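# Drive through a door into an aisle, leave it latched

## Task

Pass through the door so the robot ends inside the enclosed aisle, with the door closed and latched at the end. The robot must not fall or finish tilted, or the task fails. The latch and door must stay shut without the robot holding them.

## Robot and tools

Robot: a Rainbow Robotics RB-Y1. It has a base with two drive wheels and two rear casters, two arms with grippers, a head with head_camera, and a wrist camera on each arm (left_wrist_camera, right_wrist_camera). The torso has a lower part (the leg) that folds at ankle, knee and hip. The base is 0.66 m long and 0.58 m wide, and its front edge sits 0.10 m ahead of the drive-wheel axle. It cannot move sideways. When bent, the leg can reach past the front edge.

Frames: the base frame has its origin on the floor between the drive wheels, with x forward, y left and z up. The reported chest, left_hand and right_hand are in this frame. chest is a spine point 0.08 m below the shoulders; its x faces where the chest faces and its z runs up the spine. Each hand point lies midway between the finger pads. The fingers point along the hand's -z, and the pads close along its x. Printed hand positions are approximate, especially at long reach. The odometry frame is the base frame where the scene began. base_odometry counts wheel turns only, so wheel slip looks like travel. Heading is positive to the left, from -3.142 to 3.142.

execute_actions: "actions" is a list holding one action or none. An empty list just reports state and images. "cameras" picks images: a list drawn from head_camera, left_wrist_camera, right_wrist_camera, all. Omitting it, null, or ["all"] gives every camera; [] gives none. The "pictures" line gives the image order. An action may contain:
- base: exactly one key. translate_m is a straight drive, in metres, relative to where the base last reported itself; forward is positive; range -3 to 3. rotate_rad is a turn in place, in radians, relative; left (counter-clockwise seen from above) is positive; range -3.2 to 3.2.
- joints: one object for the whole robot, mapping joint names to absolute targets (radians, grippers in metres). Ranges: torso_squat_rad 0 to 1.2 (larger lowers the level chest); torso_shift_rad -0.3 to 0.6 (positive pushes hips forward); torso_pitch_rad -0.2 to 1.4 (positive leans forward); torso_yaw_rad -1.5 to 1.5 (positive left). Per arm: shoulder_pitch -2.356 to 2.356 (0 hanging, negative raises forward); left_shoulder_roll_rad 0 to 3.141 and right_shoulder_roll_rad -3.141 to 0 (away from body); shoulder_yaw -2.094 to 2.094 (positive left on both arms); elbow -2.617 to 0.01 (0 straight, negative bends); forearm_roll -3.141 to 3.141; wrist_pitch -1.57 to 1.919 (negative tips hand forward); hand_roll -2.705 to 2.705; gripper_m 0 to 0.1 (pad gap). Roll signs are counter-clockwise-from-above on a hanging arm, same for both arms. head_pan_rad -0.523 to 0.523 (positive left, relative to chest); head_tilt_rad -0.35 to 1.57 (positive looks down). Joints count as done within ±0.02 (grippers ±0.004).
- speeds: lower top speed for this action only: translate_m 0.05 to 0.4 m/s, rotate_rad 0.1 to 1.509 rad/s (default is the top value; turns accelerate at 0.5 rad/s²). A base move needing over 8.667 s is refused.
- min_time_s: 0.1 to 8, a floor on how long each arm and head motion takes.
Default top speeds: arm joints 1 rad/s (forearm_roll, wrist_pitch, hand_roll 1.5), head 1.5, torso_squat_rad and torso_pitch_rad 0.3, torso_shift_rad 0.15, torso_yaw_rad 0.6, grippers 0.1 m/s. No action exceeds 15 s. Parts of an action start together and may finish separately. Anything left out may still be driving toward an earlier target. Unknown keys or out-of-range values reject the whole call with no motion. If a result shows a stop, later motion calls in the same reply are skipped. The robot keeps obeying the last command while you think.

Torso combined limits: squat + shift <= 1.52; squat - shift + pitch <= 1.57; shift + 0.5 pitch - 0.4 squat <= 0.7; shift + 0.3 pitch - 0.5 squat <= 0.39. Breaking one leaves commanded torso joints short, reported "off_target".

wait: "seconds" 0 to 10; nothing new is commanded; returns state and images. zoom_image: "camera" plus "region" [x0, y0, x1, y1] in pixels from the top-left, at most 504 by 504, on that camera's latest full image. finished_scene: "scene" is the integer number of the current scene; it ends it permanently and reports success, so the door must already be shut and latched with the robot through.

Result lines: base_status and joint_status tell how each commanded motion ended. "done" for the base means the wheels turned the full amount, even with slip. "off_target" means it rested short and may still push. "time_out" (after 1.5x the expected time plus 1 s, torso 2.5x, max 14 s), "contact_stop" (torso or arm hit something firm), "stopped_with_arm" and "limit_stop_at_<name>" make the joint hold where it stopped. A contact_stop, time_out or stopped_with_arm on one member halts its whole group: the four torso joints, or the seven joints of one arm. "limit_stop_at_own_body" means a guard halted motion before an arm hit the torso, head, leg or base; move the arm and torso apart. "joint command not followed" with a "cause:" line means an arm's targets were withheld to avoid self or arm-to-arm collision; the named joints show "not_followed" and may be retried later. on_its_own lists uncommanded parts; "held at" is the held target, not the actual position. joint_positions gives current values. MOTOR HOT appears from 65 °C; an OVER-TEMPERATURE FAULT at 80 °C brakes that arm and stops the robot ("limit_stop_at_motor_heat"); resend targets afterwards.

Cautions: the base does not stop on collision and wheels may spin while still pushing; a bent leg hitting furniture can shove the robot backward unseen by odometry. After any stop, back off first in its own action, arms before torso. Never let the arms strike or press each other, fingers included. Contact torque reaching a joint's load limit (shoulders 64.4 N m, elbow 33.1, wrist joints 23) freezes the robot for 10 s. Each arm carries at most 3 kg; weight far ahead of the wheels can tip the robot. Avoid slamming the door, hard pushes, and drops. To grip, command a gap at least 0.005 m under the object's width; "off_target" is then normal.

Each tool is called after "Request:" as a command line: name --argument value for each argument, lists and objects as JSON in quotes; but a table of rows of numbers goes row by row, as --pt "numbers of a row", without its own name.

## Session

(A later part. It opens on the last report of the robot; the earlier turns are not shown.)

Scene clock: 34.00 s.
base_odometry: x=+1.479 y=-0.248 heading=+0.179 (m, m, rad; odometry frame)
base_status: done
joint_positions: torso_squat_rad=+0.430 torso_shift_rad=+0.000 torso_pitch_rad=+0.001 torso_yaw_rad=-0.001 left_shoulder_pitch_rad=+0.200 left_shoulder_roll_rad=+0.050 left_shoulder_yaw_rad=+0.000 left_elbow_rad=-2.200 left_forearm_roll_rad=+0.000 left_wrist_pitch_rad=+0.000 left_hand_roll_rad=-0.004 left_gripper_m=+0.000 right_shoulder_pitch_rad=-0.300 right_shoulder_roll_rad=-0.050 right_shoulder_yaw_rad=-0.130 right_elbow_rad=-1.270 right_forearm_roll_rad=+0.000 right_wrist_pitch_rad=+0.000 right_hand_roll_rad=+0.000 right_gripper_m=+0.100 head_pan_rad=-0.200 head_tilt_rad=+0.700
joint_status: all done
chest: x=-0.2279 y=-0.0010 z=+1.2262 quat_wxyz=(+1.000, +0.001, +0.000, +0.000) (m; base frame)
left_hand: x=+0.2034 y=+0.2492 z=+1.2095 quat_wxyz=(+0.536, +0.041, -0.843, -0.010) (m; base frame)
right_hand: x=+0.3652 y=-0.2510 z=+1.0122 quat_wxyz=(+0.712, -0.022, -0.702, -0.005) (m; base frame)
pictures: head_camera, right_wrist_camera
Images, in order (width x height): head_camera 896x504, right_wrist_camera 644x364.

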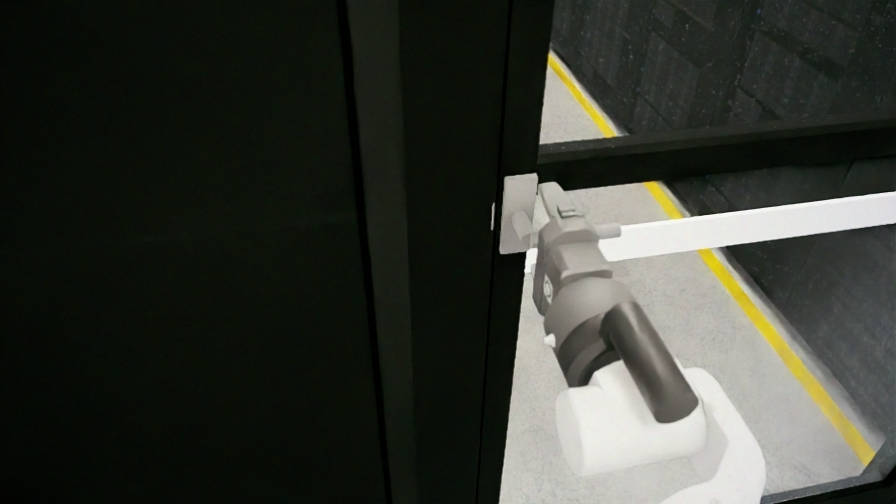

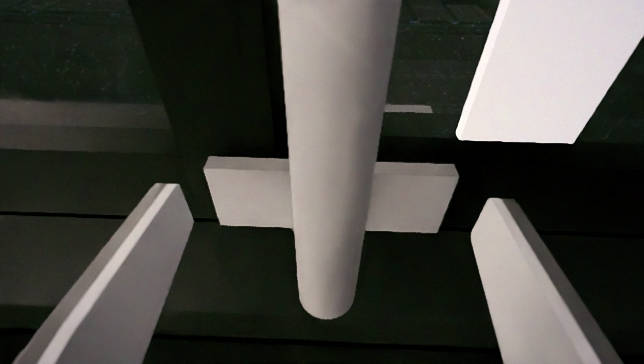

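Request:
execute_actions --actions '[{"joints":{"right_gripper_m":0.005}}]' --cameras '[]'

Request:
execute_actions --actions '[{"joints":{"right_hand_roll_rad":-0.65,"torso_squat_rad":0.51,"right_shoulder_yaw_rad":-0.115},"min_time_s":1.0}]' --cameras '[]'

Request:
execute_actions --actions '[{"base":{"translate_m":-0.1},"speeds":{"translate_m":0.12}}]' --cameras '["head_camera"]'

Request:
execute_actions --actions '[{"base":{"translate_m":-0.14},"speeds":{"translate_m":0.15},"joints":{"right_hand_roll_rad":0,"torso_squat_rad":0.44,"right_shoulder_yaw_rad":-0.13,"torso_yaw_rad":-0.08},"min_time_s":1.5}]' --cameras '["head_camera"]'

Scene clock: 35.80 s.
base_odometry: x=+1.479 y=-0.248 heading=+0.179 (m, m, rad; odometry frame)
base_status: not commanded
joint_positions: torso_squat_rad=+0.430 torso_shift_rad=+0.000 torso_pitch_rad=+0.001 torso_yaw_rad=-0.001 left_shoulder_pitch_rad=+0.200 left_shoulder_roll_rad=+0.050 left_shoulder_yaw_rad=+0.000 left_elbow_rad=-2.200 left_forearm_roll_rad=+0.000 left_wrist_pitch_rad=+0.000 left_hand_roll_rad=-0.004 left_gripper_m=+0.000 right_shoulder_pitch_rad=-0.300 right_shoulder_roll_rad=-0.050 right_shoulder_yaw_rad=-0.130 right_elbow_rad=-1.270 right_forearm_roll_rad=+0.000 right_wrist_pitch_rad=+0.000 right_hand_roll_rad=+0.000 right_gripper_m=+0.019 head_pan_rad=-0.200 head_tilt_rad=+0.700
joint_status: right_gripper_m off_target (ended at +0.019, target +0.005)
chest: x=-0.2279 y=-0.0010 z=+1.2262 quat_wxyz=(+1.000, +0.001, +0.000, +0.000) (m; base frame)
left_hand: x=+0.2034 y=+0.2492 z=+1.2095 quat_wxyz=(+0.536, +0.041, -0.843, -0.010) (m; base frame)
right_hand: x=+0.3652 y=-0.2511 z=+1.0121 quat_wxyz=(+0.712, -0.022, -0.702, -0.005) (m; base frame)
pictures: none
No camera images: the call's "cameras" was empty. Leave "cameras" out to get every camera's image.

Scene clock: 37.10 s.
base_odometry: x=+1.479 y=-0.248 heading=+0.179 (m, m, rad; odometry frame)
base_status: not commanded
joint_positions: torso_squat_rad=+0.510 torso_shift_rad=-0.001 torso_pitch_rad=-0.002 torso_yaw_rad=-0.001 left_shoulder_pitch_rad=+0.200 left_shoulder_roll_rad=+0.050 left_shoulder_yaw_rad=+0.000 left_elbow_rad=-2.200 left_forearm_roll_rad=+0.000 left_wrist_pitch_rad=+0.000 left_hand_roll_rad=-0.004 left_gripper_m=+0.000 right_shoulder_pitch_rad=-0.306 right_shoulder_roll_rad=-0.053 right_shoulder_yaw_rad=-0.118 right_elbow_rad=-1.277 right_forearm_roll_rad=+0.000 right_wrist_pitch_rad=-0.003 right_hand_roll_rad=-0.650 right_gripper_m=+0.019 head_pan_rad=-0.200 head_tilt_rad=+0.700
joint_status: all done
chest: x=-0.2293 y=-0.0009 z=+1.2008 quat_wxyz=(+1.000, +0.001, -0.001, -0.001) (m; base frame)
left_hand: x=+0.2021 y=+0.2491 z=+1.1851 quat_wxyz=(+0.535, +0.041, -0.844, -0.009) (m; base frame)
right_hand: x=+0.3663 y=-0.2453 z=+0.9958 quat_wxyz=(+0.669, +0.207, -0.678, -0.224) (m; base frame)
pictures: none
No camera images: the call's "cameras" was empty. Leave "cameras" out to get every camera's image.

Scene clock: 39.00 s.
base_odometry: x=+1.380 y=-0.265 heading=+0.177 (m, m, rad; odometry frame)
base_status: done
joint_positions: torso_squat_rad=+0.510 torso_shift_rad=-0.001 torso_pitch_rad=-0.001 torso_yaw_rad=-0.002 left_shoulder_pitch_rad=+0.200 left_shoulder_roll_rad=+0.050 left_shoulder_yaw_rad=+0.000 left_elbow_rad=-2.200 left_forearm_roll_rad=+0.000 left_wrist_pitch_rad=+0.000 left_hand_roll_rad=-0.004 left_gripper_m=+0.000 right_shoulder_pitch_rad=-0.306 right_shoulder_roll_rad=-0.056 right_shoulder_yaw_rad=-0.121 right_elbow_rad=-1.277 right_forearm_roll_rad=+0.000 right_wrist_pitch_rad=-0.003 right_hand_roll_rad=-0.650 right_gripper_m=+0.019 head_pan_rad=-0.200 head_tilt_rad=+0.700
joint_status: not commanded
chest: x=-0.2287 y=-0.0012 z=+1.2008 quat_wxyz=(+1.000, +0.001, -0.001, -0.001) (m; base frame)
left_hand: x=+0.2028 y=+0.2487 z=+1.1847 quat_wxyz=(+0.535, +0.041, -0.844, -0.010) (m; base frame)
right_hand: x=+0.3668 y=-0.2486 z=+0.9958 quat_wxyz=(+0.669, +0.205, -0.678, -0.225) (m; base frame)
pictures: head_camera
Images, in order (width x height): head_camera 896x504.

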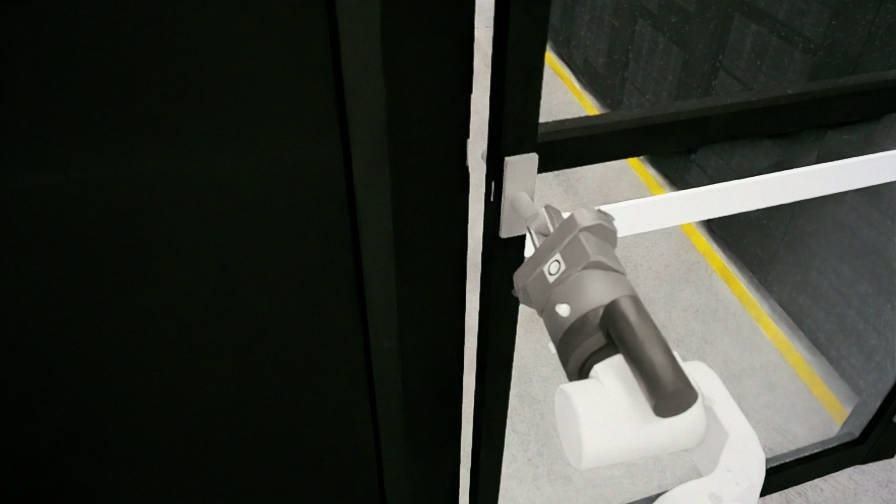

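Scene clock: 41.07 s.
base_odometry: x=+1.243 y=-0.290 heading=+0.178 (m, m, rad; odometry frame)
base_status: done
joint_positions: torso_squat_rad=+0.440 torso_shift_rad=+0.000 torso_pitch_rad=+0.000 torso_yaw_rad=-0.080 left_shoulder_pitch_rad=+0.200 left_shoulder_roll_rad=+0.050 left_shoulder_yaw_rad=+0.000 left_elbow_rad=-2.200 left_forearm_roll_rad=+0.000 left_wrist_pitch_rad=+0.000 left_hand_roll_rad=-0.004 left_gripper_m=+0.000 right_shoulder_pitch_rad=-0.300 right_shoulder_roll_rad=-0.050 right_shoulder_yaw_rad=-0.130 right_elbow_rad=-1.270 right_forearm_roll_rad=+0.000 right_wrist_pitch_rad=+0.000 right_hand_roll_rad=+0.000 right_gripper_m=+0.005 head_pan_rad=-0.200 head_tilt_rad=+0.700
joint_status: all done
on_its_own: right_gripper_m moved -0.014 to your old target +0.005
chest: x=-0.2280 y=-0.0010 z=+1.2232 quat_wxyz=(+0.999, +0.001, +0.000, -0.040) (m; base frame)
left_hand: x=+0.2217 y=+0.2144 z=+1.2064 quat_wxyz=(+0.535, +0.008, -0.844, -0.031) (m; base frame)
right_hand: x=+0.3435 y=-0.2968 z=+1.0092 quat_wxyz=(+0.711, -0.050, -0.700, -0.033) (m; base frame)
pictures: head_camera
Images, in order (width x height): head_camera 896x504.

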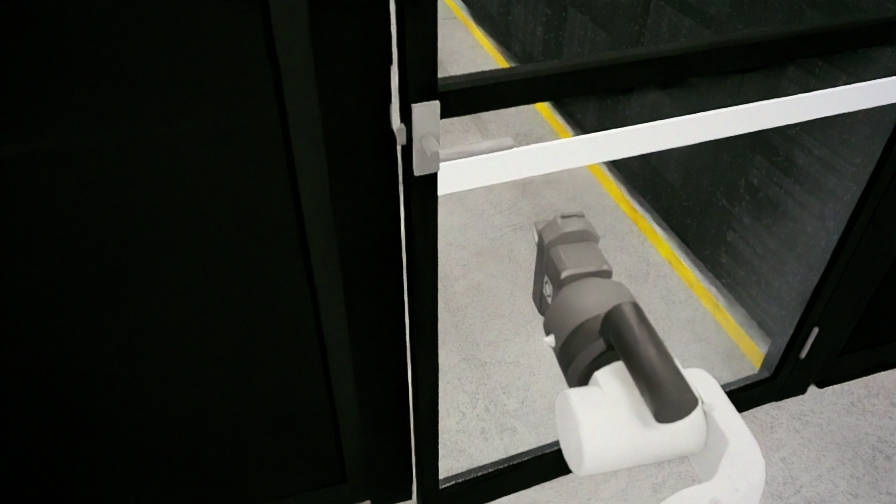

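Request:
execute_actions --actions '[{"base":{"translate_m":0.255},"joints":{"right_gripper_m":0.1,"torso_squat_rad":0.43,"torso_yaw_rad":0}}]' --cameras '["head_camera","right_wrist_camera"]'

Request:
execute_actions --actions '[{"joints":{"right_gripper_m":0.0}}]' --cameras '["right_wrist_camera"]'

Request:
execute_actions --actions '[{"joints":{"right_hand_roll_rad":-0.65,"torso_squat_rad":0.50,"right_shoulder_yaw_rad":-0.115},"min_time_s":1.0}]' --cameras '[]'

Request:
execute_actions --actions '[{"base":{"translate_m":-0.08},"speeds":{"translate_m":0.08}}]' --cameras '["right_wrist_camera"]'

Request:
execute_actions --actions '[{"joints":{"right_hand_roll_rad":0,"torso_squat_rad":0.435,"right_shoulder_yaw_rad":-0.14},"min_time_s":1.0}]' --cameras '[]'

Request:
execute_actions --actions '[{"base":{"translate_m":-0.16},"speeds":{"translate_m":0.08},"joints":{"right_shoulder_yaw_rad":-0.22},"min_time_s":2.5}]' --cameras '["head_camera","right_wrist_camera"]'

Scene clock: 43.63 s.
base_odometry: x=+1.494 y=-0.245 heading=+0.179 (m, m, rad; odometry frame)
base_status: done
joint_positions: torso_squat_rad=+0.430 torso_shift_rad=+0.000 torso_pitch_rad=+0.001 torso_yaw_rad=+0.000 left_shoulder_pitch_rad=+0.200 left_shoulder_roll_rad=+0.050 left_shoulder_yaw_rad=+0.000 left_elbow_rad=-2.200 left_forearm_roll_rad=+0.000 left_wrist_pitch_rad=+0.000 left_hand_roll_rad=-0.004 left_gripper_m=+0.000 right_shoulder_pitch_rad=-0.300 right_shoulder_roll_rad=-0.050 right_shoulder_yaw_rad=-0.130 right_elbow_rad=-1.270 right_forearm_roll_rad=+0.000 right_wrist_pitch_rad=+0.000 right_hand_roll_rad=+0.000 right_gripper_m=+0.100 head_pan_rad=-0.200 head_tilt_rad=+0.700
joint_status: all done
chest: x=-0.2279 y=-0.0011 z=+1.2262 quat_wxyz=(+1.000, +0.001, +0.000, +0.000) (m; base frame)
left_hand: x=+0.2031 y=+0.2497 z=+1.2094 quat_wxyz=(+0.536, +0.041, -0.843, -0.009) (m; base frame)
right_hand: x=+0.3654 y=-0.2504 z=+1.0122 quat_wxyz=(+0.712, -0.022, -0.702, -0.005) (m; base frame)
pictures: head_camera, right_wrist_camera
Images, in order (width x height): head_camera 896x504, right_wrist_camera 644x364.

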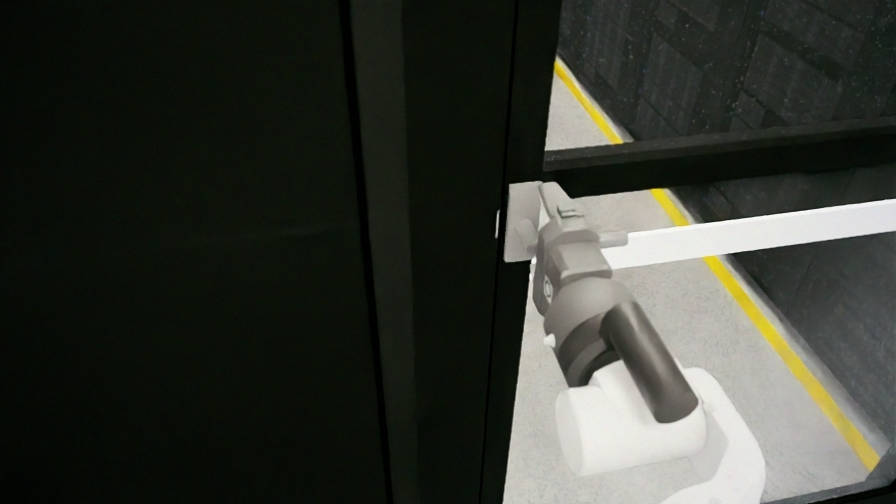

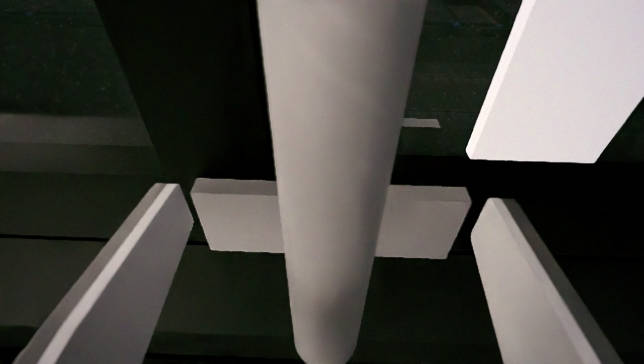

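Scene clock: 45.10 s.
base_odometry: x=+1.494 y=-0.245 heading=+0.179 (m, m, rad; odometry frame)
base_status: not commanded
joint_positions: torso_squat_rad=+0.430 torso_shift_rad=+0.000 torso_pitch_rad=+0.001 torso_yaw_rad=+0.000 left_shoulder_pitch_rad=+0.200 left_shoulder_roll_rad=+0.050 left_shoulder_yaw_rad=+0.000 left_elbow_rad=-2.200 left_forearm_roll_rad=+0.000 left_wrist_pitch_rad=+0.000 left_hand_roll_rad=-0.004 left_gripper_m=+0.000 right_shoulder_pitch_rad=-0.300 right_shoulder_roll_rad=-0.050 right_shoulder_yaw_rad=-0.130 right_elbow_rad=-1.270 right_forearm_roll_rad=+0.000 right_wrist_pitch_rad=+0.000 right_hand_roll_rad=+0.000 right_gripper_m=+0.019 head_pan_rad=-0.200 head_tilt_rad=+0.700
joint_status: right_gripper_m off_target (ended at +0.019, target +0.000)
chest: x=-0.2279 y=-0.0011 z=+1.2262 quat_wxyz=(+1.000, +0.001, +0.000, +0.000) (m; base frame)
left_hand: x=+0.2031 y=+0.2497 z=+1.2094 quat_wxyz=(+0.536, +0.041, -0.843, -0.009) (m; base frame)
right_hand: x=+0.3653 y=-0.2504 z=+1.0119 quat_wxyz=(+0.712, -0.022, -0.702, -0.005) (m; base frame)
pictures: right_wrist_camera
Images, in order (width x height): right_wrist_camera 644x364.

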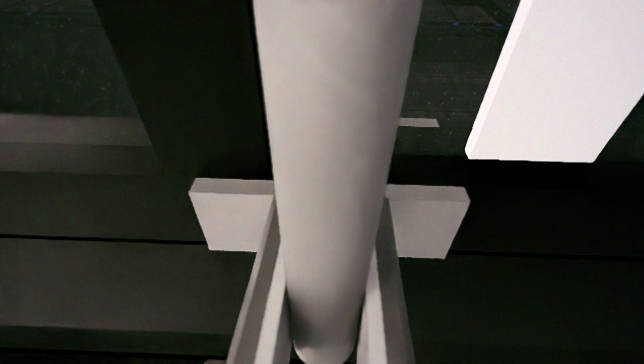

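Scene clock: 46.40 s.
base_odometry: x=+1.494 y=-0.245 heading=+0.179 (m, m, rad; odometry frame)
base_status: not commanded
joint_positions: torso_squat_rad=+0.500 torso_shift_rad=-0.001 torso_pitch_rad=-0.002 torso_yaw_rad=+0.000 left_shoulder_pitch_rad=+0.200 left_shoulder_roll_rad=+0.050 left_shoulder_yaw_rad=+0.000 left_elbow_rad=-2.200 left_forearm_roll_rad=+0.000 left_wrist_pitch_rad=+0.000 left_hand_roll_rad=-0.004 left_gripper_m=+0.000 right_shoulder_pitch_rad=-0.305 right_shoulder_roll_rad=-0.053 right_shoulder_yaw_rad=-0.118 right_elbow_rad=-1.276 right_forearm_roll_rad=+0.000 right_wrist_pitch_rad=-0.003 right_hand_roll_rad=-0.650 right_gripper_m=+0.019 head_pan_rad=-0.200 head_tilt_rad=+0.700
joint_status: all done
chest: x=-0.2292 y=-0.0009 z=+1.2042 quat_wxyz=(+1.000, +0.001, -0.001, +0.000) (m; base frame)
left_hand: x=+0.2020 y=+0.2496 z=+1.1883 quat_wxyz=(+0.535, +0.041, -0.844, -0.009) (m; base frame)
right_hand: x=+0.3663 y=-0.2449 z=+0.9977 quat_wxyz=(+0.670, +0.207, -0.677, -0.224) (m; base frame)
pictures: none
No camera images: the call's "cameras" was empty. Leave "cameras" out to get every camera's image.

Scene clock: 47.93 s.
base_odometry: x=+1.415 y=-0.259 heading=+0.178 (m, m, rad; odometry frame)
base_status: done
joint_positions: torso_squat_rad=+0.500 torso_shift_rad=-0.001 torso_pitch_rad=-0.001 torso_yaw_rad=-0.001 left_shoulder_pitch_rad=+0.200 left_shoulder_roll_rad=+0.050 left_shoulder_yaw_rad=+0.000 left_elbow_rad=-2.200 left_forearm_roll_rad=+0.000 left_wrist_pitch_rad=+0.000 left_hand_roll_rad=-0.004 left_gripper_m=+0.000 right_shoulder_pitch_rad=-0.305 right_shoulder_roll_rad=-0.055 right_shoulder_yaw_rad=-0.120 right_elbow_rad=-1.276 right_forearm_roll_rad=+0.000 right_wrist_pitch_rad=-0.003 right_hand_roll_rad=-0.650 right_gripper_m=+0.019 head_pan_rad=-0.200 head_tilt_rad=+0.700
joint_status: not commanded
chest: x=-0.2286 y=-0.0012 z=+1.2042 quat_wxyz=(+1.000, +0.001, +0.000, +0.000) (m; base frame)
left_hand: x=+0.2026 y=+0.2493 z=+1.1880 quat_wxyz=(+0.535, +0.041, -0.844, -0.009) (m; base frame)
right_hand: x=+0.3669 y=-0.2472 z=+0.9980 quat_wxyz=(+0.670, +0.206, -0.677, -0.225) (m; base frame)
pictures: right_wrist_camera
Images, in order (width x height): right_wrist_camera 644x364.

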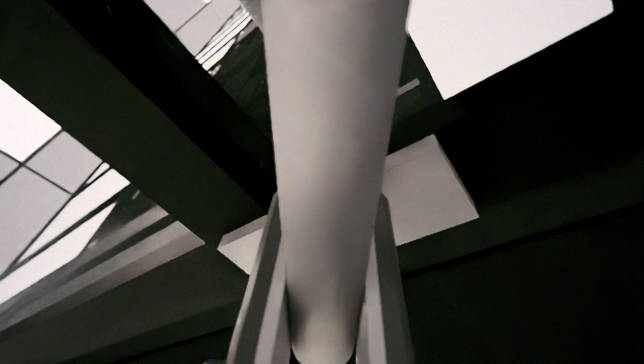

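Scene clock: 49.23 s.
base_odometry: x=+1.415 y=-0.259 heading=+0.178 (m, m, rad; odometry frame)
base_status: not commanded
joint_positions: torso_squat_rad=+0.435 torso_shift_rad=+0.000 torso_pitch_rad=+0.001 torso_yaw_rad=+0.000 left_shoulder_pitch_rad=+0.200 left_shoulder_roll_rad=+0.050 left_shoulder_yaw_rad=+0.000 left_elbow_rad=-2.200 left_forearm_roll_rad=+0.000 left_wrist_pitch_rad=+0.000 left_hand_roll_rad=-0.004 left_gripper_m=+0.000 right_shoulder_pitch_rad=-0.302 right_shoulder_roll_rad=-0.050 right_shoulder_yaw_rad=-0.139 right_elbow_rad=-1.270 right_forearm_roll_rad=+0.000 right_wrist_pitch_rad=+0.000 right_hand_roll_rad=+0.000 right_gripper_m=+0.019 head_pan_rad=-0.200 head_tilt_rad=+0.700
joint_status: all done
chest: x=-0.2275 y=-0.0011 z=+1.2248 quat_wxyz=(+1.000, +0.001, +0.001, +0.000) (m; base frame)
left_hand: x=+0.2035 y=+0.2497 z=+1.2077 quat_wxyz=(+0.536, +0.042, -0.843, -0.009) (m; base frame)
right_hand: x=+0.3660 y=-0.2547 z=+1.0117 quat_wxyz=(+0.711, -0.024, -0.702, -0.009) (m; base frame)
pictures: none
No camera images: the call's "cameras" was empty. Leave "cameras" out to get every camera's image.

Scene clock: 52.03 s.
base_odometry: x=+1.258 y=-0.287 heading=+0.179 (m, m, rad; odometry frame)
base_status: done
joint_positions: torso_squat_rad=+0.435 torso_shift_rad=+0.000 torso_pitch_rad=+0.001 torso_yaw_rad=+0.001 left_shoulder_pitch_rad=+0.200 left_shoulder_roll_rad=+0.050 left_shoulder_yaw_rad=+0.000 left_elbow_rad=-2.200 left_forearm_roll_rad=+0.000 left_wrist_pitch_rad=+0.000 left_hand_roll_rad=-0.004 left_gripper_m=+0.000 right_shoulder_pitch_rad=-0.302 right_shoulder_roll_rad=-0.048 right_shoulder_yaw_rad=-0.217 right_elbow_rad=-1.270 right_forearm_roll_rad=+0.000 right_wrist_pitch_rad=+0.000 right_hand_roll_rad=+0.000 right_gripper_m=+0.019 head_pan_rad=-0.200 head_tilt_rad=+0.700
joint_status: all done
chest: x=-0.2278 y=-0.0008 z=+1.2247 quat_wxyz=(+1.000, +0.001, +0.000, +0.000) (m; base frame)
left_hand: x=+0.2031 y=+0.2502 z=+1.2078 quat_wxyz=(+0.536, +0.042, -0.843, -0.009) (m; base frame)
right_hand: x=+0.3629 y=-0.2906 z=+1.0120 quat_wxyz=(+0.710, -0.041, -0.702, -0.043) (m; base frame)
pictures: head_camera, right_wrist_camera
Images, in order (width x height): head_camera 896x504, right_wrist_camera 644x364.

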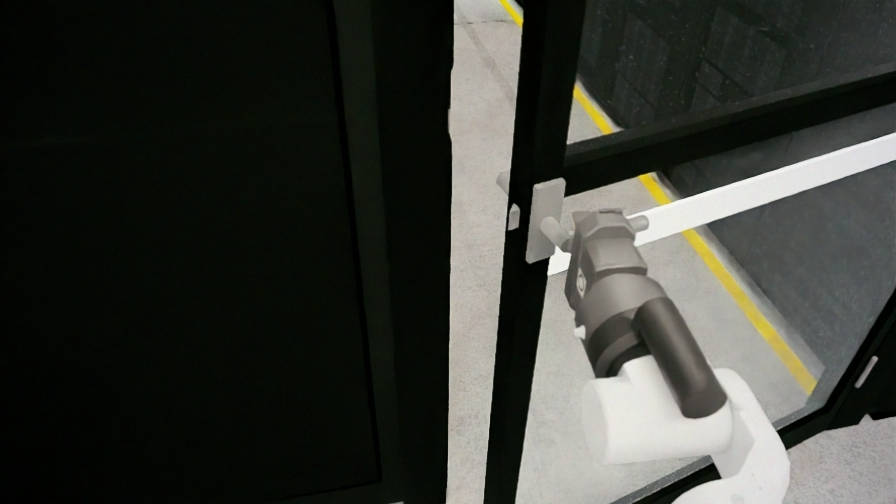

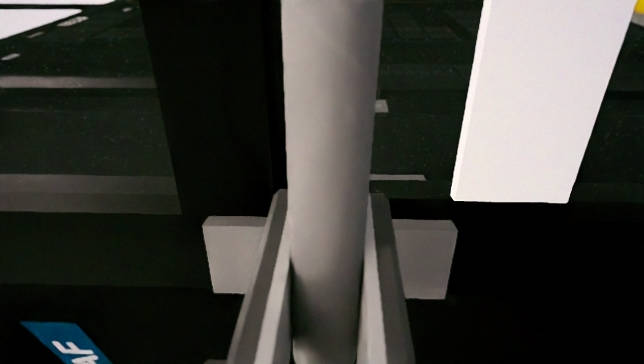

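Request:
execute_actions --actions '[{"joints":{"torso_yaw_rad":-0.1,"right_shoulder_yaw_rad":-0.12}}]' --cameras '[]'

Request:
execute_actions --actions '[{"joints":{"torso_yaw_rad":-0.2,"right_shoulder_yaw_rad":-0.02}}]' --cameras '[]'

Request:
execute_actions --actions '[{"joints":{"torso_yaw_rad":-0.3,"right_shoulder_yaw_rad":0.08,"head_pan_rad":0}}]' --cameras '["head_camera","right_wrist_camera"]'

Scene clock: 53.53 s.
base_odometry: x=+1.258 y=-0.287 heading=+0.179 (m, m, rad; odometry frame)
base_status: not commanded
joint_positions: torso_squat_rad=+0.435 torso_shift_rad=+0.000 torso_pitch_rad=+0.001 torso_yaw_rad=-0.098 left_shoulder_pitch_rad=+0.200 left_shoulder_roll_rad=+0.050 left_shoulder_yaw_rad=+0.000 left_elbow_rad=-2.200 left_forearm_roll_rad=+0.000 left_wrist_pitch_rad=+0.000 left_hand_roll_rad=-0.004 left_gripper_m=+0.000 right_shoulder_pitch_rad=-0.302 right_shoulder_roll_rad=-0.047 right_shoulder_yaw_rad=-0.116 right_elbow_rad=-1.270 right_forearm_roll_rad=+0.000 right_wrist_pitch_rad=+0.000 right_hand_roll_rad=+0.000 right_gripper_m=+0.019 head_pan_rad=-0.200 head_tilt_rad=+0.700
joint_status: torso_yaw_rad contact_stop (moved -0.099 of -0.101); the others done
chest: x=-0.2277 y=-0.0008 z=+1.2247 quat_wxyz=(+0.999, +0.001, +0.000, -0.049) (m; base frame)
left_hand: x=+0.2258 y=+0.2065 z=+1.2076 quat_wxyz=(+0.535, +0.000, -0.844, -0.035) (m; base frame)
right_hand: x=+0.3398 y=-0.2990 z=+1.0117 quat_wxyz=(+0.711, -0.052, -0.701, -0.034) (m; base frame)
pictures: none
No camera images: the call's "cameras" was empty. Leave "cameras" out to get every camera's image.

not run: a stop came earlier in this reply.

not run: a stop came earlier in this reply.

Request:
execute_actions --actions '[{"joints":{"torso_yaw_rad":-0.2,"right_shoulder_yaw_rad":-0.03,"head_pan_rad":-0.1}}]' --cameras '["head_camera","right_wrist_camera"]'

Scene clock: 54.87 s.
base_odometry: x=+1.258 y=-0.287 heading=+0.179 (m, m, rad; odometry frame)
base_status: not commanded
joint_positions: torso_squat_rad=+0.435 torso_shift_rad=+0.000 torso_pitch_rad=+0.001 torso_yaw_rad=-0.199 left_shoulder_pitch_rad=+0.200 left_shoulder_roll_rad=+0.050 left_shoulder_yaw_rad=+0.000 left_elbow_rad=-2.200 left_forearm_roll_rad=+0.000 left_wrist_pitch_rad=+0.000 left_hand_roll_rad=-0.004 left_gripper_m=+0.000 right_shoulder_pitch_rad=-0.303 right_shoulder_roll_rad=-0.047 right_shoulder_yaw_rad=-0.026 right_elbow_rad=-1.271 right_forearm_roll_rad=+0.000 right_wrist_pitch_rad=-0.001 right_hand_roll_rad=+0.000 right_gripper_m=+0.019 head_pan_rad=-0.100 head_tilt_rad=+0.700
joint_status: all done
chest: x=-0.2277 y=-0.0007 z=+1.2247 quat_wxyz=(+0.995, +0.001, +0.000, -0.100) (m; base frame)
left_hand: x=+0.2444 y=+0.1597 z=+1.2076 quat_wxyz=(+0.532, -0.043, -0.843, -0.062) (m; base frame)
right_hand: x=+0.3148 y=-0.3116 z=+1.0110 quat_wxyz=(+0.711, -0.066, -0.699, -0.030) (m; base frame)
pictures: head_camera, right_wrist_camera
Images, in order (width x height): head_camera 896x504, right_wrist_camera 644x364.

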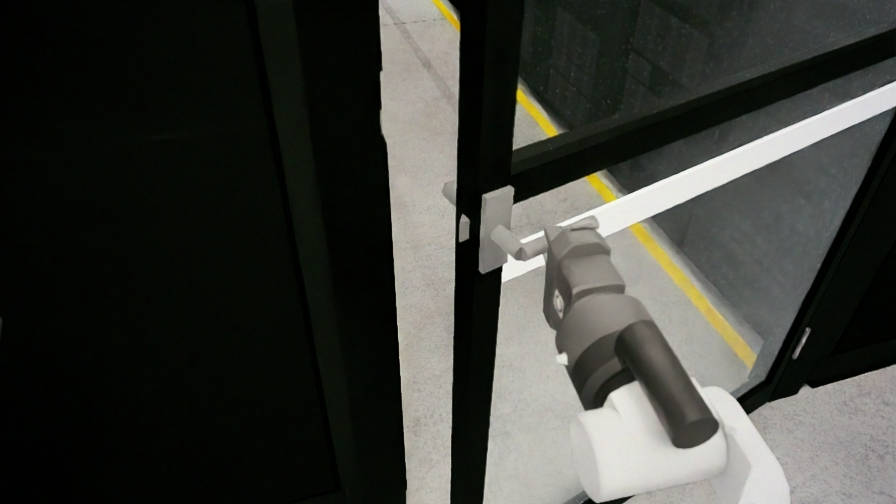

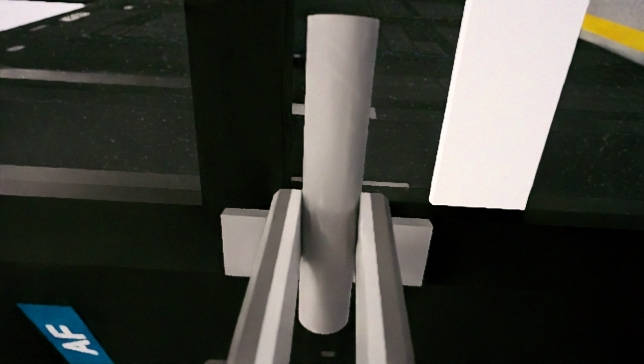

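Request:
execute_actions --actions '[{"base":{"translate_m":0.12},"speeds":{"translate_m":0.06},"joints":{"right_shoulder_pitch_rad":0.14,"right_elbow_rad":-1.71,"left_shoulder_pitch_rad":-0.5,"left_elbow_rad":-1.6,"left_shoulder_yaw_rad":-0.5,"left_wrist_pitch_rad":0.4},"min_time_s":2.5}]' --cameras '["head_camera","right_wrist_camera"]'

Scene clock: 58.13 s.
base_odometry: x=+1.376 y=-0.266 heading=+0.180 (m, m, rad; odometry frame)
base_status: done
joint_positions: torso_squat_rad=+0.435 torso_shift_rad=+0.000 torso_pitch_rad=+0.001 torso_yaw_rad=-0.200 left_shoulder_pitch_rad=-0.500 left_shoulder_roll_rad=+0.050 left_shoulder_yaw_rad=-0.500 left_elbow_rad=-1.600 left_forearm_roll_rad=+0.000 left_wrist_pitch_rad=+0.400 left_hand_roll_rad=-0.004 left_gripper_m=+0.000 right_shoulder_pitch_rad=+0.140 right_shoulder_roll_rad=-0.050 right_shoulder_yaw_rad=-0.030 right_elbow_rad=-1.710 right_forearm_roll_rad=+0.000 right_wrist_pitch_rad=+0.000 right_hand_roll_rad=+0.000 right_gripper_m=+0.001 head_pan_rad=-0.100 head_tilt_rad=+0.700
joint_status: all done
on_its_own: right_gripper_m moved -0.018 to your old target +0.000
chest: x=-0.2277 y=-0.0010 z=+1.2247 quat_wxyz=(+0.995, +0.001, +0.000, -0.100) (m; base frame)
left_hand: x=+0.2731 y=-0.1904 z=+1.1421 quat_wxyz=(+0.600, -0.179, -0.687, -0.370) (m; base frame)
right_hand: x=+0.1881 y=-0.3616 z=+1.0001 quat_wxyz=(+0.700, -0.115, -0.701, -0.076) (m; base frame)
pictures: head_camera, right_wrist_camera
Images, in order (width x height): head_camera 896x504, right_wrist_camera 644x364.

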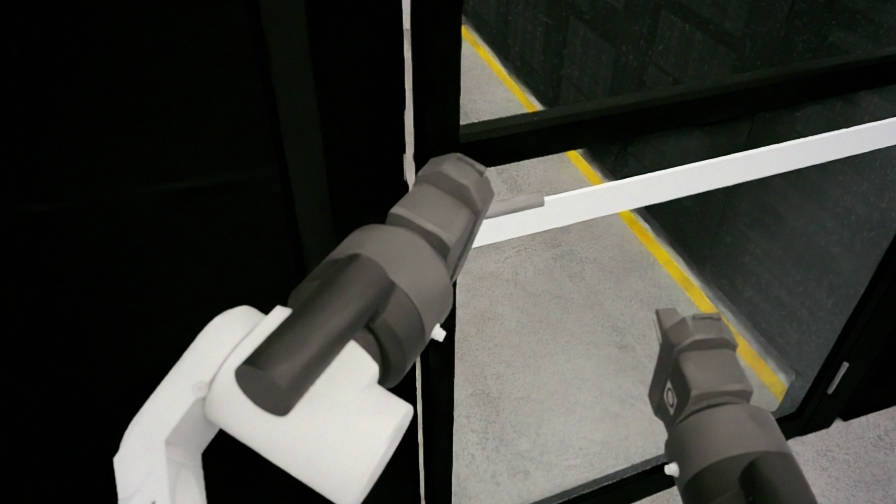

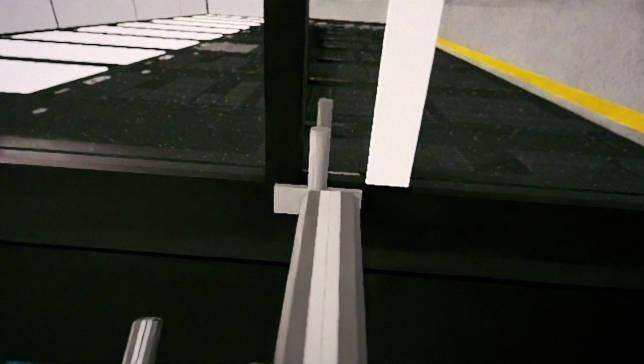

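Request:
execute_actions --actions '[{"joints":{"right_gripper_m":0.1,"right_shoulder_yaw_rad":0.21,"torso_squat_rad":0.40,"left_shoulder_pitch_rad":0.1,"left_elbow_rad":-2.4,"left_shoulder_yaw_rad":-0.4,"left_wrist_pitch_rad":0.4,"head_tilt_rad":0.9}}]' --cameras '["head_camera","right_wrist_camera"]'

Scene clock: 60.40 s.
base_odometry: x=+1.376 y=-0.266 heading=+0.180 (m, m, rad; odometry frame)
base_status: not commanded
joint_positions: torso_squat_rad=+0.400 torso_shift_rad=+0.000 torso_pitch_rad=+0.001 torso_yaw_rad=-0.200 left_shoulder_pitch_rad=+0.100 left_shoulder_roll_rad=+0.050 left_shoulder_yaw_rad=-0.400 left_elbow_rad=-2.400 left_forearm_roll_rad=+0.000 left_wrist_pitch_rad=+0.400 left_hand_roll_rad=-0.004 left_gripper_m=+0.000 right_shoulder_pitch_rad=+0.140 right_shoulder_roll_rad=-0.050 right_shoulder_yaw_rad=+0.210 right_elbow_rad=-1.710 right_forearm_roll_rad=+0.000 right_wrist_pitch_rad=+0.000 right_hand_roll_rad=+0.000 right_gripper_m=+0.100 head_pan_rad=-0.100 head_tilt_rad=+0.900
joint_status: all done
chest: x=-0.2277 y=-0.0011 z=+1.2347 quat_wxyz=(+0.995, +0.001, +0.001, -0.100) (m; base frame)
left_hand: x=+0.1809 y=-0.0181 z=+1.2559 quat_wxyz=(+0.560, -0.223, -0.780, -0.170) (m; base frame)
right_hand: x=+0.2067 y=-0.2395 z=+1.0051 quat_wxyz=(+0.708, -0.020, -0.706, -0.004) (m; base frame)
pictures: head_camera, right_wrist_camera
Images, in order (width x height): head_camera 896x504, right_wrist_camera 644x364.

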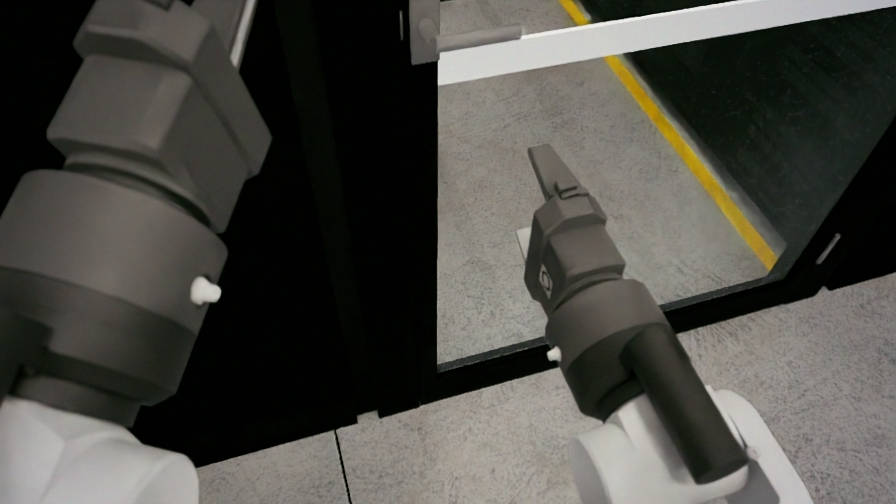

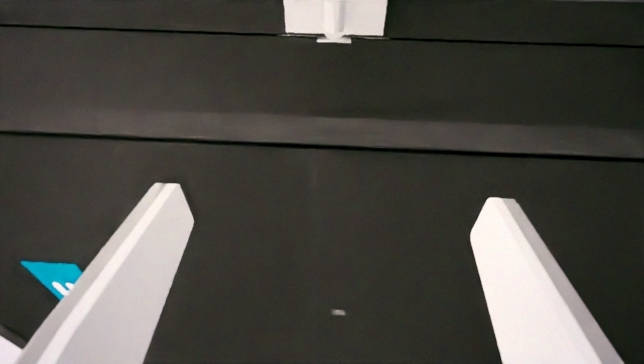

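Request:
execute_actions --actions '[{"base":{"translate_m":0.283},"joints":{"right_shoulder_yaw_rad":0.19,"torso_squat_rad":0.39}}]' --cameras '["head_camera","right_wrist_camera"]'

Scene clock: 62.60 s.
base_odometry: x=+1.654 y=-0.215 heading=+0.181 (m, m, rad; odometry frame)
base_status: done
joint_positions: torso_squat_rad=+0.390 torso_shift_rad=+0.000 torso_pitch_rad=+0.001 torso_yaw_rad=-0.200 left_shoulder_pitch_rad=+0.100 left_shoulder_roll_rad=+0.050 left_shoulder_yaw_rad=-0.400 left_elbow_rad=-2.400 left_forearm_roll_rad=+0.000 left_wrist_pitch_rad=+0.400 left_hand_roll_rad=-0.004 left_gripper_m=+0.000 right_shoulder_pitch_rad=+0.140 right_shoulder_roll_rad=-0.050 right_shoulder_yaw_rad=+0.190 right_elbow_rad=-1.710 right_forearm_roll_rad=+0.000 right_wrist_pitch_rad=+0.000 right_hand_roll_rad=+0.000 right_gripper_m=+0.100 head_pan_rad=-0.100 head_tilt_rad=+0.900
joint_status: all done
chest: x=-0.2276 y=-0.0011 z=+1.2374 quat_wxyz=(+0.995, +0.001, +0.001, -0.100) (m; base frame)
left_hand: x=+0.1810 y=-0.0180 z=+1.2585 quat_wxyz=(+0.560, -0.223, -0.780, -0.170) (m; base frame)
right_hand: x=+0.2064 y=-0.2498 z=+1.0081 quat_wxyz=(+0.707, -0.027, -0.706, -0.010) (m; base frame)
pictures: head_camera, right_wrist_camera
Images, in order (width x height): head_camera 896x504, right_wrist_camera 644x364.

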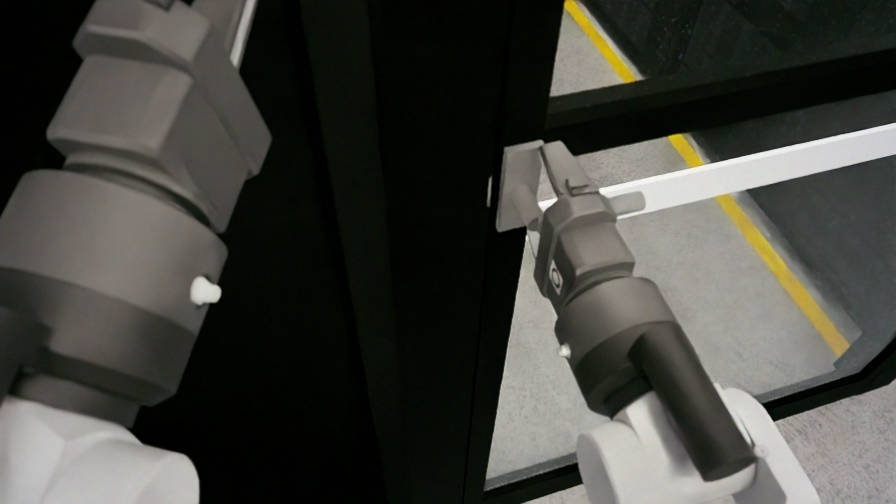

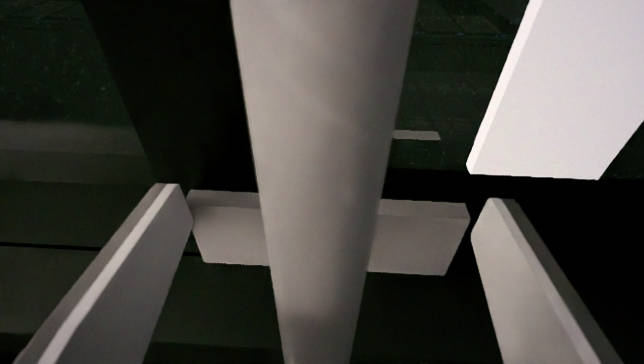

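Request:
execute_actions --actions '[{"joints":{"right_gripper_m":0.0,"torso_squat_rad":0.37}}]' --cameras '["right_wrist_camera"]'

Request:
execute_actions --actions '[{"joints":{"right_hand_roll_rad":-0.65,"torso_squat_rad":0.44,"right_shoulder_yaw_rad":0.205},"min_time_s":1.0}]' --cameras '[]'

Request:
execute_actions --actions '[{"base":{"translate_m":-0.08},"speeds":{"translate_m":0.08}}]' --cameras '["right_wrist_camera"]'

Request:
execute_actions --actions '[{"joints":{"right_hand_roll_rad":0,"torso_squat_rad":0.37,"right_shoulder_yaw_rad":0.18},"min_time_s":1.0}]' --cameras '[]'

Request:
execute_actions --actions '[{"base":{"translate_m":-0.2},"speeds":{"translate_m":0.08},"joints":{"right_shoulder_yaw_rad":0.07},"min_time_s":3}]' --cameras '["head_camera","right_wrist_camera"]'

Scene clock: 64.53 s.
base_odometry: x=+1.654 y=-0.215 heading=+0.181 (m, m, rad; odometry frame)
base_status: not commanded
joint_positions: torso_squat_rad=+0.370 torso_shift_rad=+0.000 torso_pitch_rad=+0.001 torso_yaw_rad=-0.200 left_shoulder_pitch_rad=+0.100 left_shoulder_roll_rad=+0.050 left_shoulder_yaw_rad=-0.400 left_elbow_rad=-2.400 left_forearm_roll_rad=+0.000 left_wrist_pitch_rad=+0.400 left_hand_roll_rad=-0.004 left_gripper_m=+0.000 right_shoulder_pitch_rad=+0.141 right_shoulder_roll_rad=-0.050 right_shoulder_yaw_rad=+0.190 right_elbow_rad=-1.707 right_forearm_roll_rad=+0.000 right_wrist_pitch_rad=+0.001 right_hand_roll_rad=+0.000 right_gripper_m=+0.019 head_pan_rad=-0.100 head_tilt_rad=+0.900
joint_status: right_gripper_m off_target (ended at +0.019, target +0.000); the others done
chest: x=-0.2274 y=-0.0011 z=+1.2426 quat_wxyz=(+0.995, +0.001, +0.001, -0.100) (m; base frame)
left_hand: x=+0.1813 y=-0.0181 z=+1.2635 quat_wxyz=(+0.560, -0.223, -0.780, -0.170) (m; base frame)
right_hand: x=+0.2060 y=-0.2499 z=+1.0108 quat_wxyz=(+0.709, -0.027, -0.704, -0.010) (m; base frame)
pictures: right_wrist_camera
Images, in order (width x height): right_wrist_camera 644x364.

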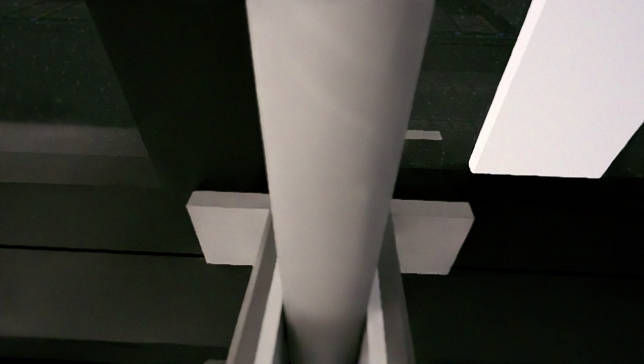

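Scene clock: 65.83 s.
base_odometry: x=+1.654 y=-0.215 heading=+0.181 (m, m, rad; odometry frame)
base_status: not commanded
joint_positions: torso_squat_rad=+0.440 torso_shift_rad=+0.000 torso_pitch_rad=+0.000 torso_yaw_rad=-0.200 left_shoulder_pitch_rad=+0.100 left_shoulder_roll_rad=+0.050 left_shoulder_yaw_rad=-0.400 left_elbow_rad=-2.400 left_forearm_roll_rad=+0.000 left_wrist_pitch_rad=+0.400 left_hand_roll_rad=-0.004 left_gripper_m=+0.000 right_shoulder_pitch_rad=+0.138 right_shoulder_roll_rad=-0.051 right_shoulder_yaw_rad=+0.202 right_elbow_rad=-1.713 right_forearm_roll_rad=+0.000 right_wrist_pitch_rad=-0.001 right_hand_roll_rad=-0.650 right_gripper_m=+0.019 head_pan_rad=-0.100 head_tilt_rad=+0.900
joint_status: all done
chest: x=-0.2283 y=-0.0011 z=+1.2232 quat_wxyz=(+0.995, +0.001, +0.000, -0.100) (m; base frame)
left_hand: x=+0.1803 y=-0.0182 z=+1.2448 quat_wxyz=(+0.559, -0.223, -0.780, -0.170) (m; base frame)
right_hand: x=+0.2069 y=-0.2439 z=+0.9971 quat_wxyz=(+0.666, +0.204, -0.679, -0.230) (m; base frame)
pictures: none
No camera images: the call's "cameras" was empty. Leave "cameras" out to get every camera's image.

Scene clock: 67.37 s.
base_odometry: x=+1.576 y=-0.229 heading=+0.180 (m, m, rad; odometry frame)
base_status: done
joint_positions: torso_squat_rad=+0.440 torso_shift_rad=+0.000 torso_pitch_rad=+0.000 torso_yaw_rad=-0.200 left_shoulder_pitch_rad=+0.100 left_shoulder_roll_rad=+0.050 left_shoulder_yaw_rad=-0.400 left_elbow_rad=-2.400 left_forearm_roll_rad=+0.000 left_wrist_pitch_rad=+0.400 left_hand_roll_rad=-0.004 left_gripper_m=+0.000 right_shoulder_pitch_rad=+0.137 right_shoulder_roll_rad=-0.051 right_shoulder_yaw_rad=+0.199 right_elbow_rad=-1.714 right_forearm_roll_rad=+0.000 right_wrist_pitch_rad=-0.002 right_hand_roll_rad=-0.650 right_gripper_m=+0.019 head_pan_rad=-0.100 head_tilt_rad=+0.900
joint_status: not commanded
chest: x=-0.2279 y=-0.0014 z=+1.2232 quat_wxyz=(+0.995, +0.001, +0.000, -0.100) (m; base frame)
left_hand: x=+0.1807 y=-0.0185 z=+1.2446 quat_wxyz=(+0.560, -0.223, -0.780, -0.170) (m; base frame)
right_hand: x=+0.2073 y=-0.2457 z=+0.9975 quat_wxyz=(+0.666, +0.203, -0.680, -0.231) (m; base frame)
pictures: right_wrist_camera
Images, in order (width x height): right_wrist_camera 644x364.

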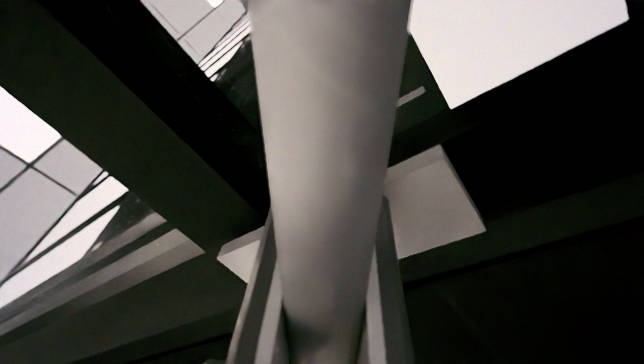

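Scene clock: 68.67 s.
base_odometry: x=+1.576 y=-0.229 heading=+0.180 (m, m, rad; odometry frame)
base_status: not commanded
joint_positions: torso_squat_rad=+0.370 torso_shift_rad=+0.001 torso_pitch_rad=+0.002 torso_yaw_rad=-0.200 left_shoulder_pitch_rad=+0.100 left_shoulder_roll_rad=+0.050 left_shoulder_yaw_rad=-0.400 left_elbow_rad=-2.400 left_forearm_roll_rad=+0.000 left_wrist_pitch_rad=+0.400 left_hand_roll_rad=-0.004 left_gripper_m=+0.000 right_shoulder_pitch_rad=+0.141 right_shoulder_roll_rad=-0.049 right_shoulder_yaw_rad=+0.183 right_elbow_rad=-1.707 right_forearm_roll_rad=+0.000 right_wrist_pitch_rad=+0.001 right_hand_roll_rad=+0.000 right_gripper_m=+0.019 head_pan_rad=-0.100 head_tilt_rad=+0.900
joint_status: all done
chest: x=-0.2270 y=-0.0011 z=+1.2426 quat_wxyz=(+0.995, +0.001, +0.001, -0.100) (m; base frame)
left_hand: x=+0.1816 y=-0.0179 z=+1.2633 quat_wxyz=(+0.560, -0.223, -0.779, -0.169) (m; base frame)
right_hand: x=+0.2063 y=-0.2535 z=+1.0109 quat_wxyz=(+0.709, -0.030, -0.704, -0.012) (m; base frame)
pictures: none
No camera images: the call's "cameras" was empty. Leave "cameras" out to get every camera's image.

Scene clock: 71.97 s.
base_odometry: x=+1.379 y=-0.265 heading=+0.182 (m, m, rad; odometry frame)
base_status: done
joint_positions: torso_squat_rad=+0.370 torso_shift_rad=+0.000 torso_pitch_rad=+0.002 torso_yaw_rad=-0.200 left_shoulder_pitch_rad=+0.100 left_shoulder_roll_rad=+0.050 left_shoulder_yaw_rad=-0.400 left_elbow_rad=-2.400 left_forearm_roll_rad=+0.000 left_wrist_pitch_rad=+0.400 left_hand_roll_rad=-0.004 left_gripper_m=+0.000 right_shoulder_pitch_rad=+0.142 right_shoulder_roll_rad=-0.049 right_shoulder_yaw_rad=+0.073 right_elbow_rad=-1.706 right_forearm_roll_rad=+0.000 right_wrist_pitch_rad=+0.002 right_hand_roll_rad=+0.000 right_gripper_m=+0.019 head_pan_rad=-0.100 head_tilt_rad=+0.900
joint_status: all done
chest: x=-0.2271 y=-0.0012 z=+1.2426 quat_wxyz=(+0.995, +0.001, +0.001, -0.100) (m; base frame)
left_hand: x=+0.1815 y=-0.0180 z=+1.2633 quat_wxyz=(+0.560, -0.223, -0.780, -0.170) (m; base frame)
right_hand: x=+0.1994 y=-0.3101 z=+1.0119 quat_wxyz=(+0.707, -0.074, -0.701, -0.046) (m; base frame)
pictures: head_camera, right_wrist_camera
Images, in order (width x height): head_camera 896x504, right_wrist_camera 644x364.

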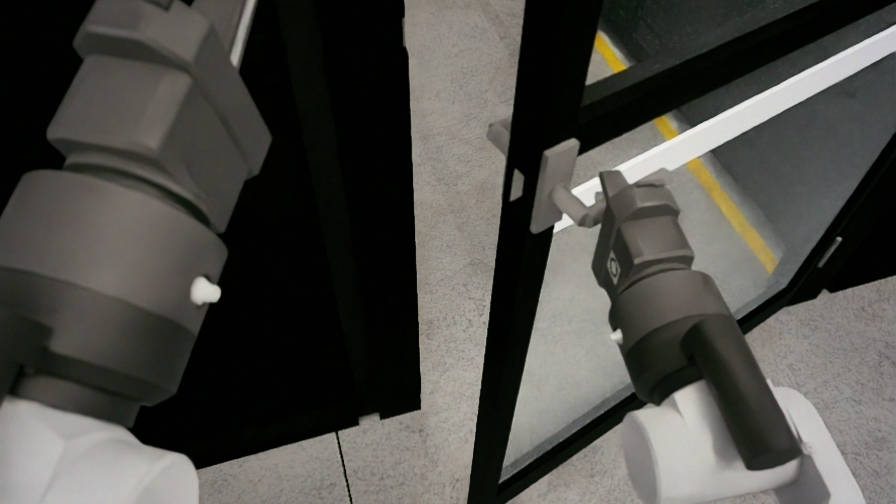

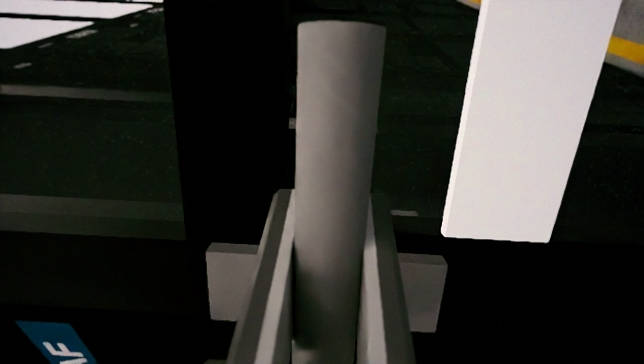

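Request:
execute_actions --actions '[{"joints":{"left_shoulder_pitch_rad":-0.8,"left_elbow_rad":-1.15,"left_shoulder_yaw_rad":-0.2,"left_wrist_pitch_rad":0.35,"head_tilt_rad":0.7}}]' --cameras '["head_camera"]'

Scene clock: 74.10 s.
base_odometry: x=+1.379 y=-0.265 heading=+0.182 (m, m, rad; odometry frame)
base_status: not commanded
joint_positions: torso_squat_rad=+0.370 torso_shift_rad=+0.000 torso_pitch_rad=+0.002 torso_yaw_rad=-0.200 left_shoulder_pitch_rad=-0.800 left_shoulder_roll_rad=+0.050 left_shoulder_yaw_rad=-0.200 left_elbow_rad=-1.150 left_forearm_roll_rad=+0.000 left_wrist_pitch_rad=+0.350 left_hand_roll_rad=-0.004 left_gripper_m=+0.000 right_shoulder_pitch_rad=+0.142 right_shoulder_roll_rad=-0.049 right_shoulder_yaw_rad=+0.073 right_elbow_rad=-1.707 right_forearm_roll_rad=+0.000 right_wrist_pitch_rad=+0.002 right_hand_roll_rad=+0.000 right_gripper_m=+0.019 head_pan_rad=-0.100 head_tilt_rad=+0.700
joint_status: all done
chest: x=-0.2271 y=-0.0012 z=+1.2426 quat_wxyz=(+0.995, +0.001, +0.001, -0.100) (m; base frame)
left_hand: x=+0.4197 y=-0.1205 z=+1.1720 quat_wxyz=(+0.665, -0.096, -0.681, -0.291) (m; base frame)
right_hand: x=+0.1995 y=-0.3100 z=+1.0122 quat_wxyz=(+0.707, -0.074, -0.702, -0.046) (m; base frame)
pictures: head_camera
Images, in order (width x height): head_camera 896x504.

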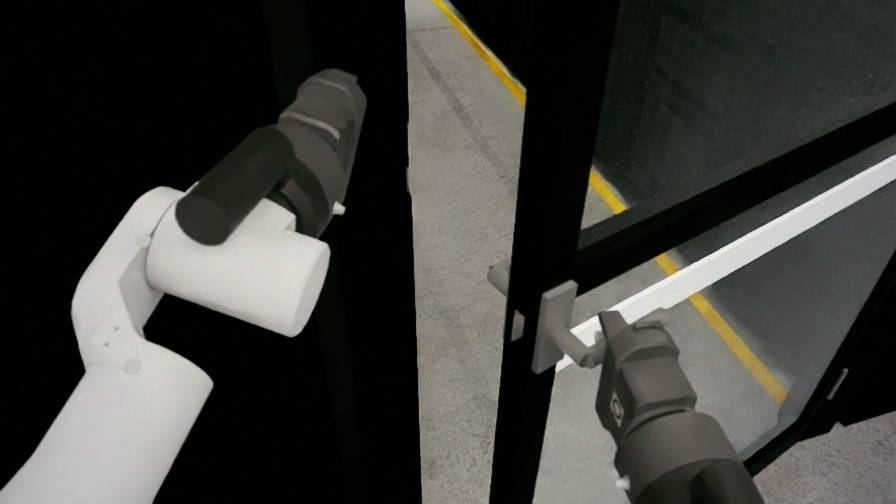

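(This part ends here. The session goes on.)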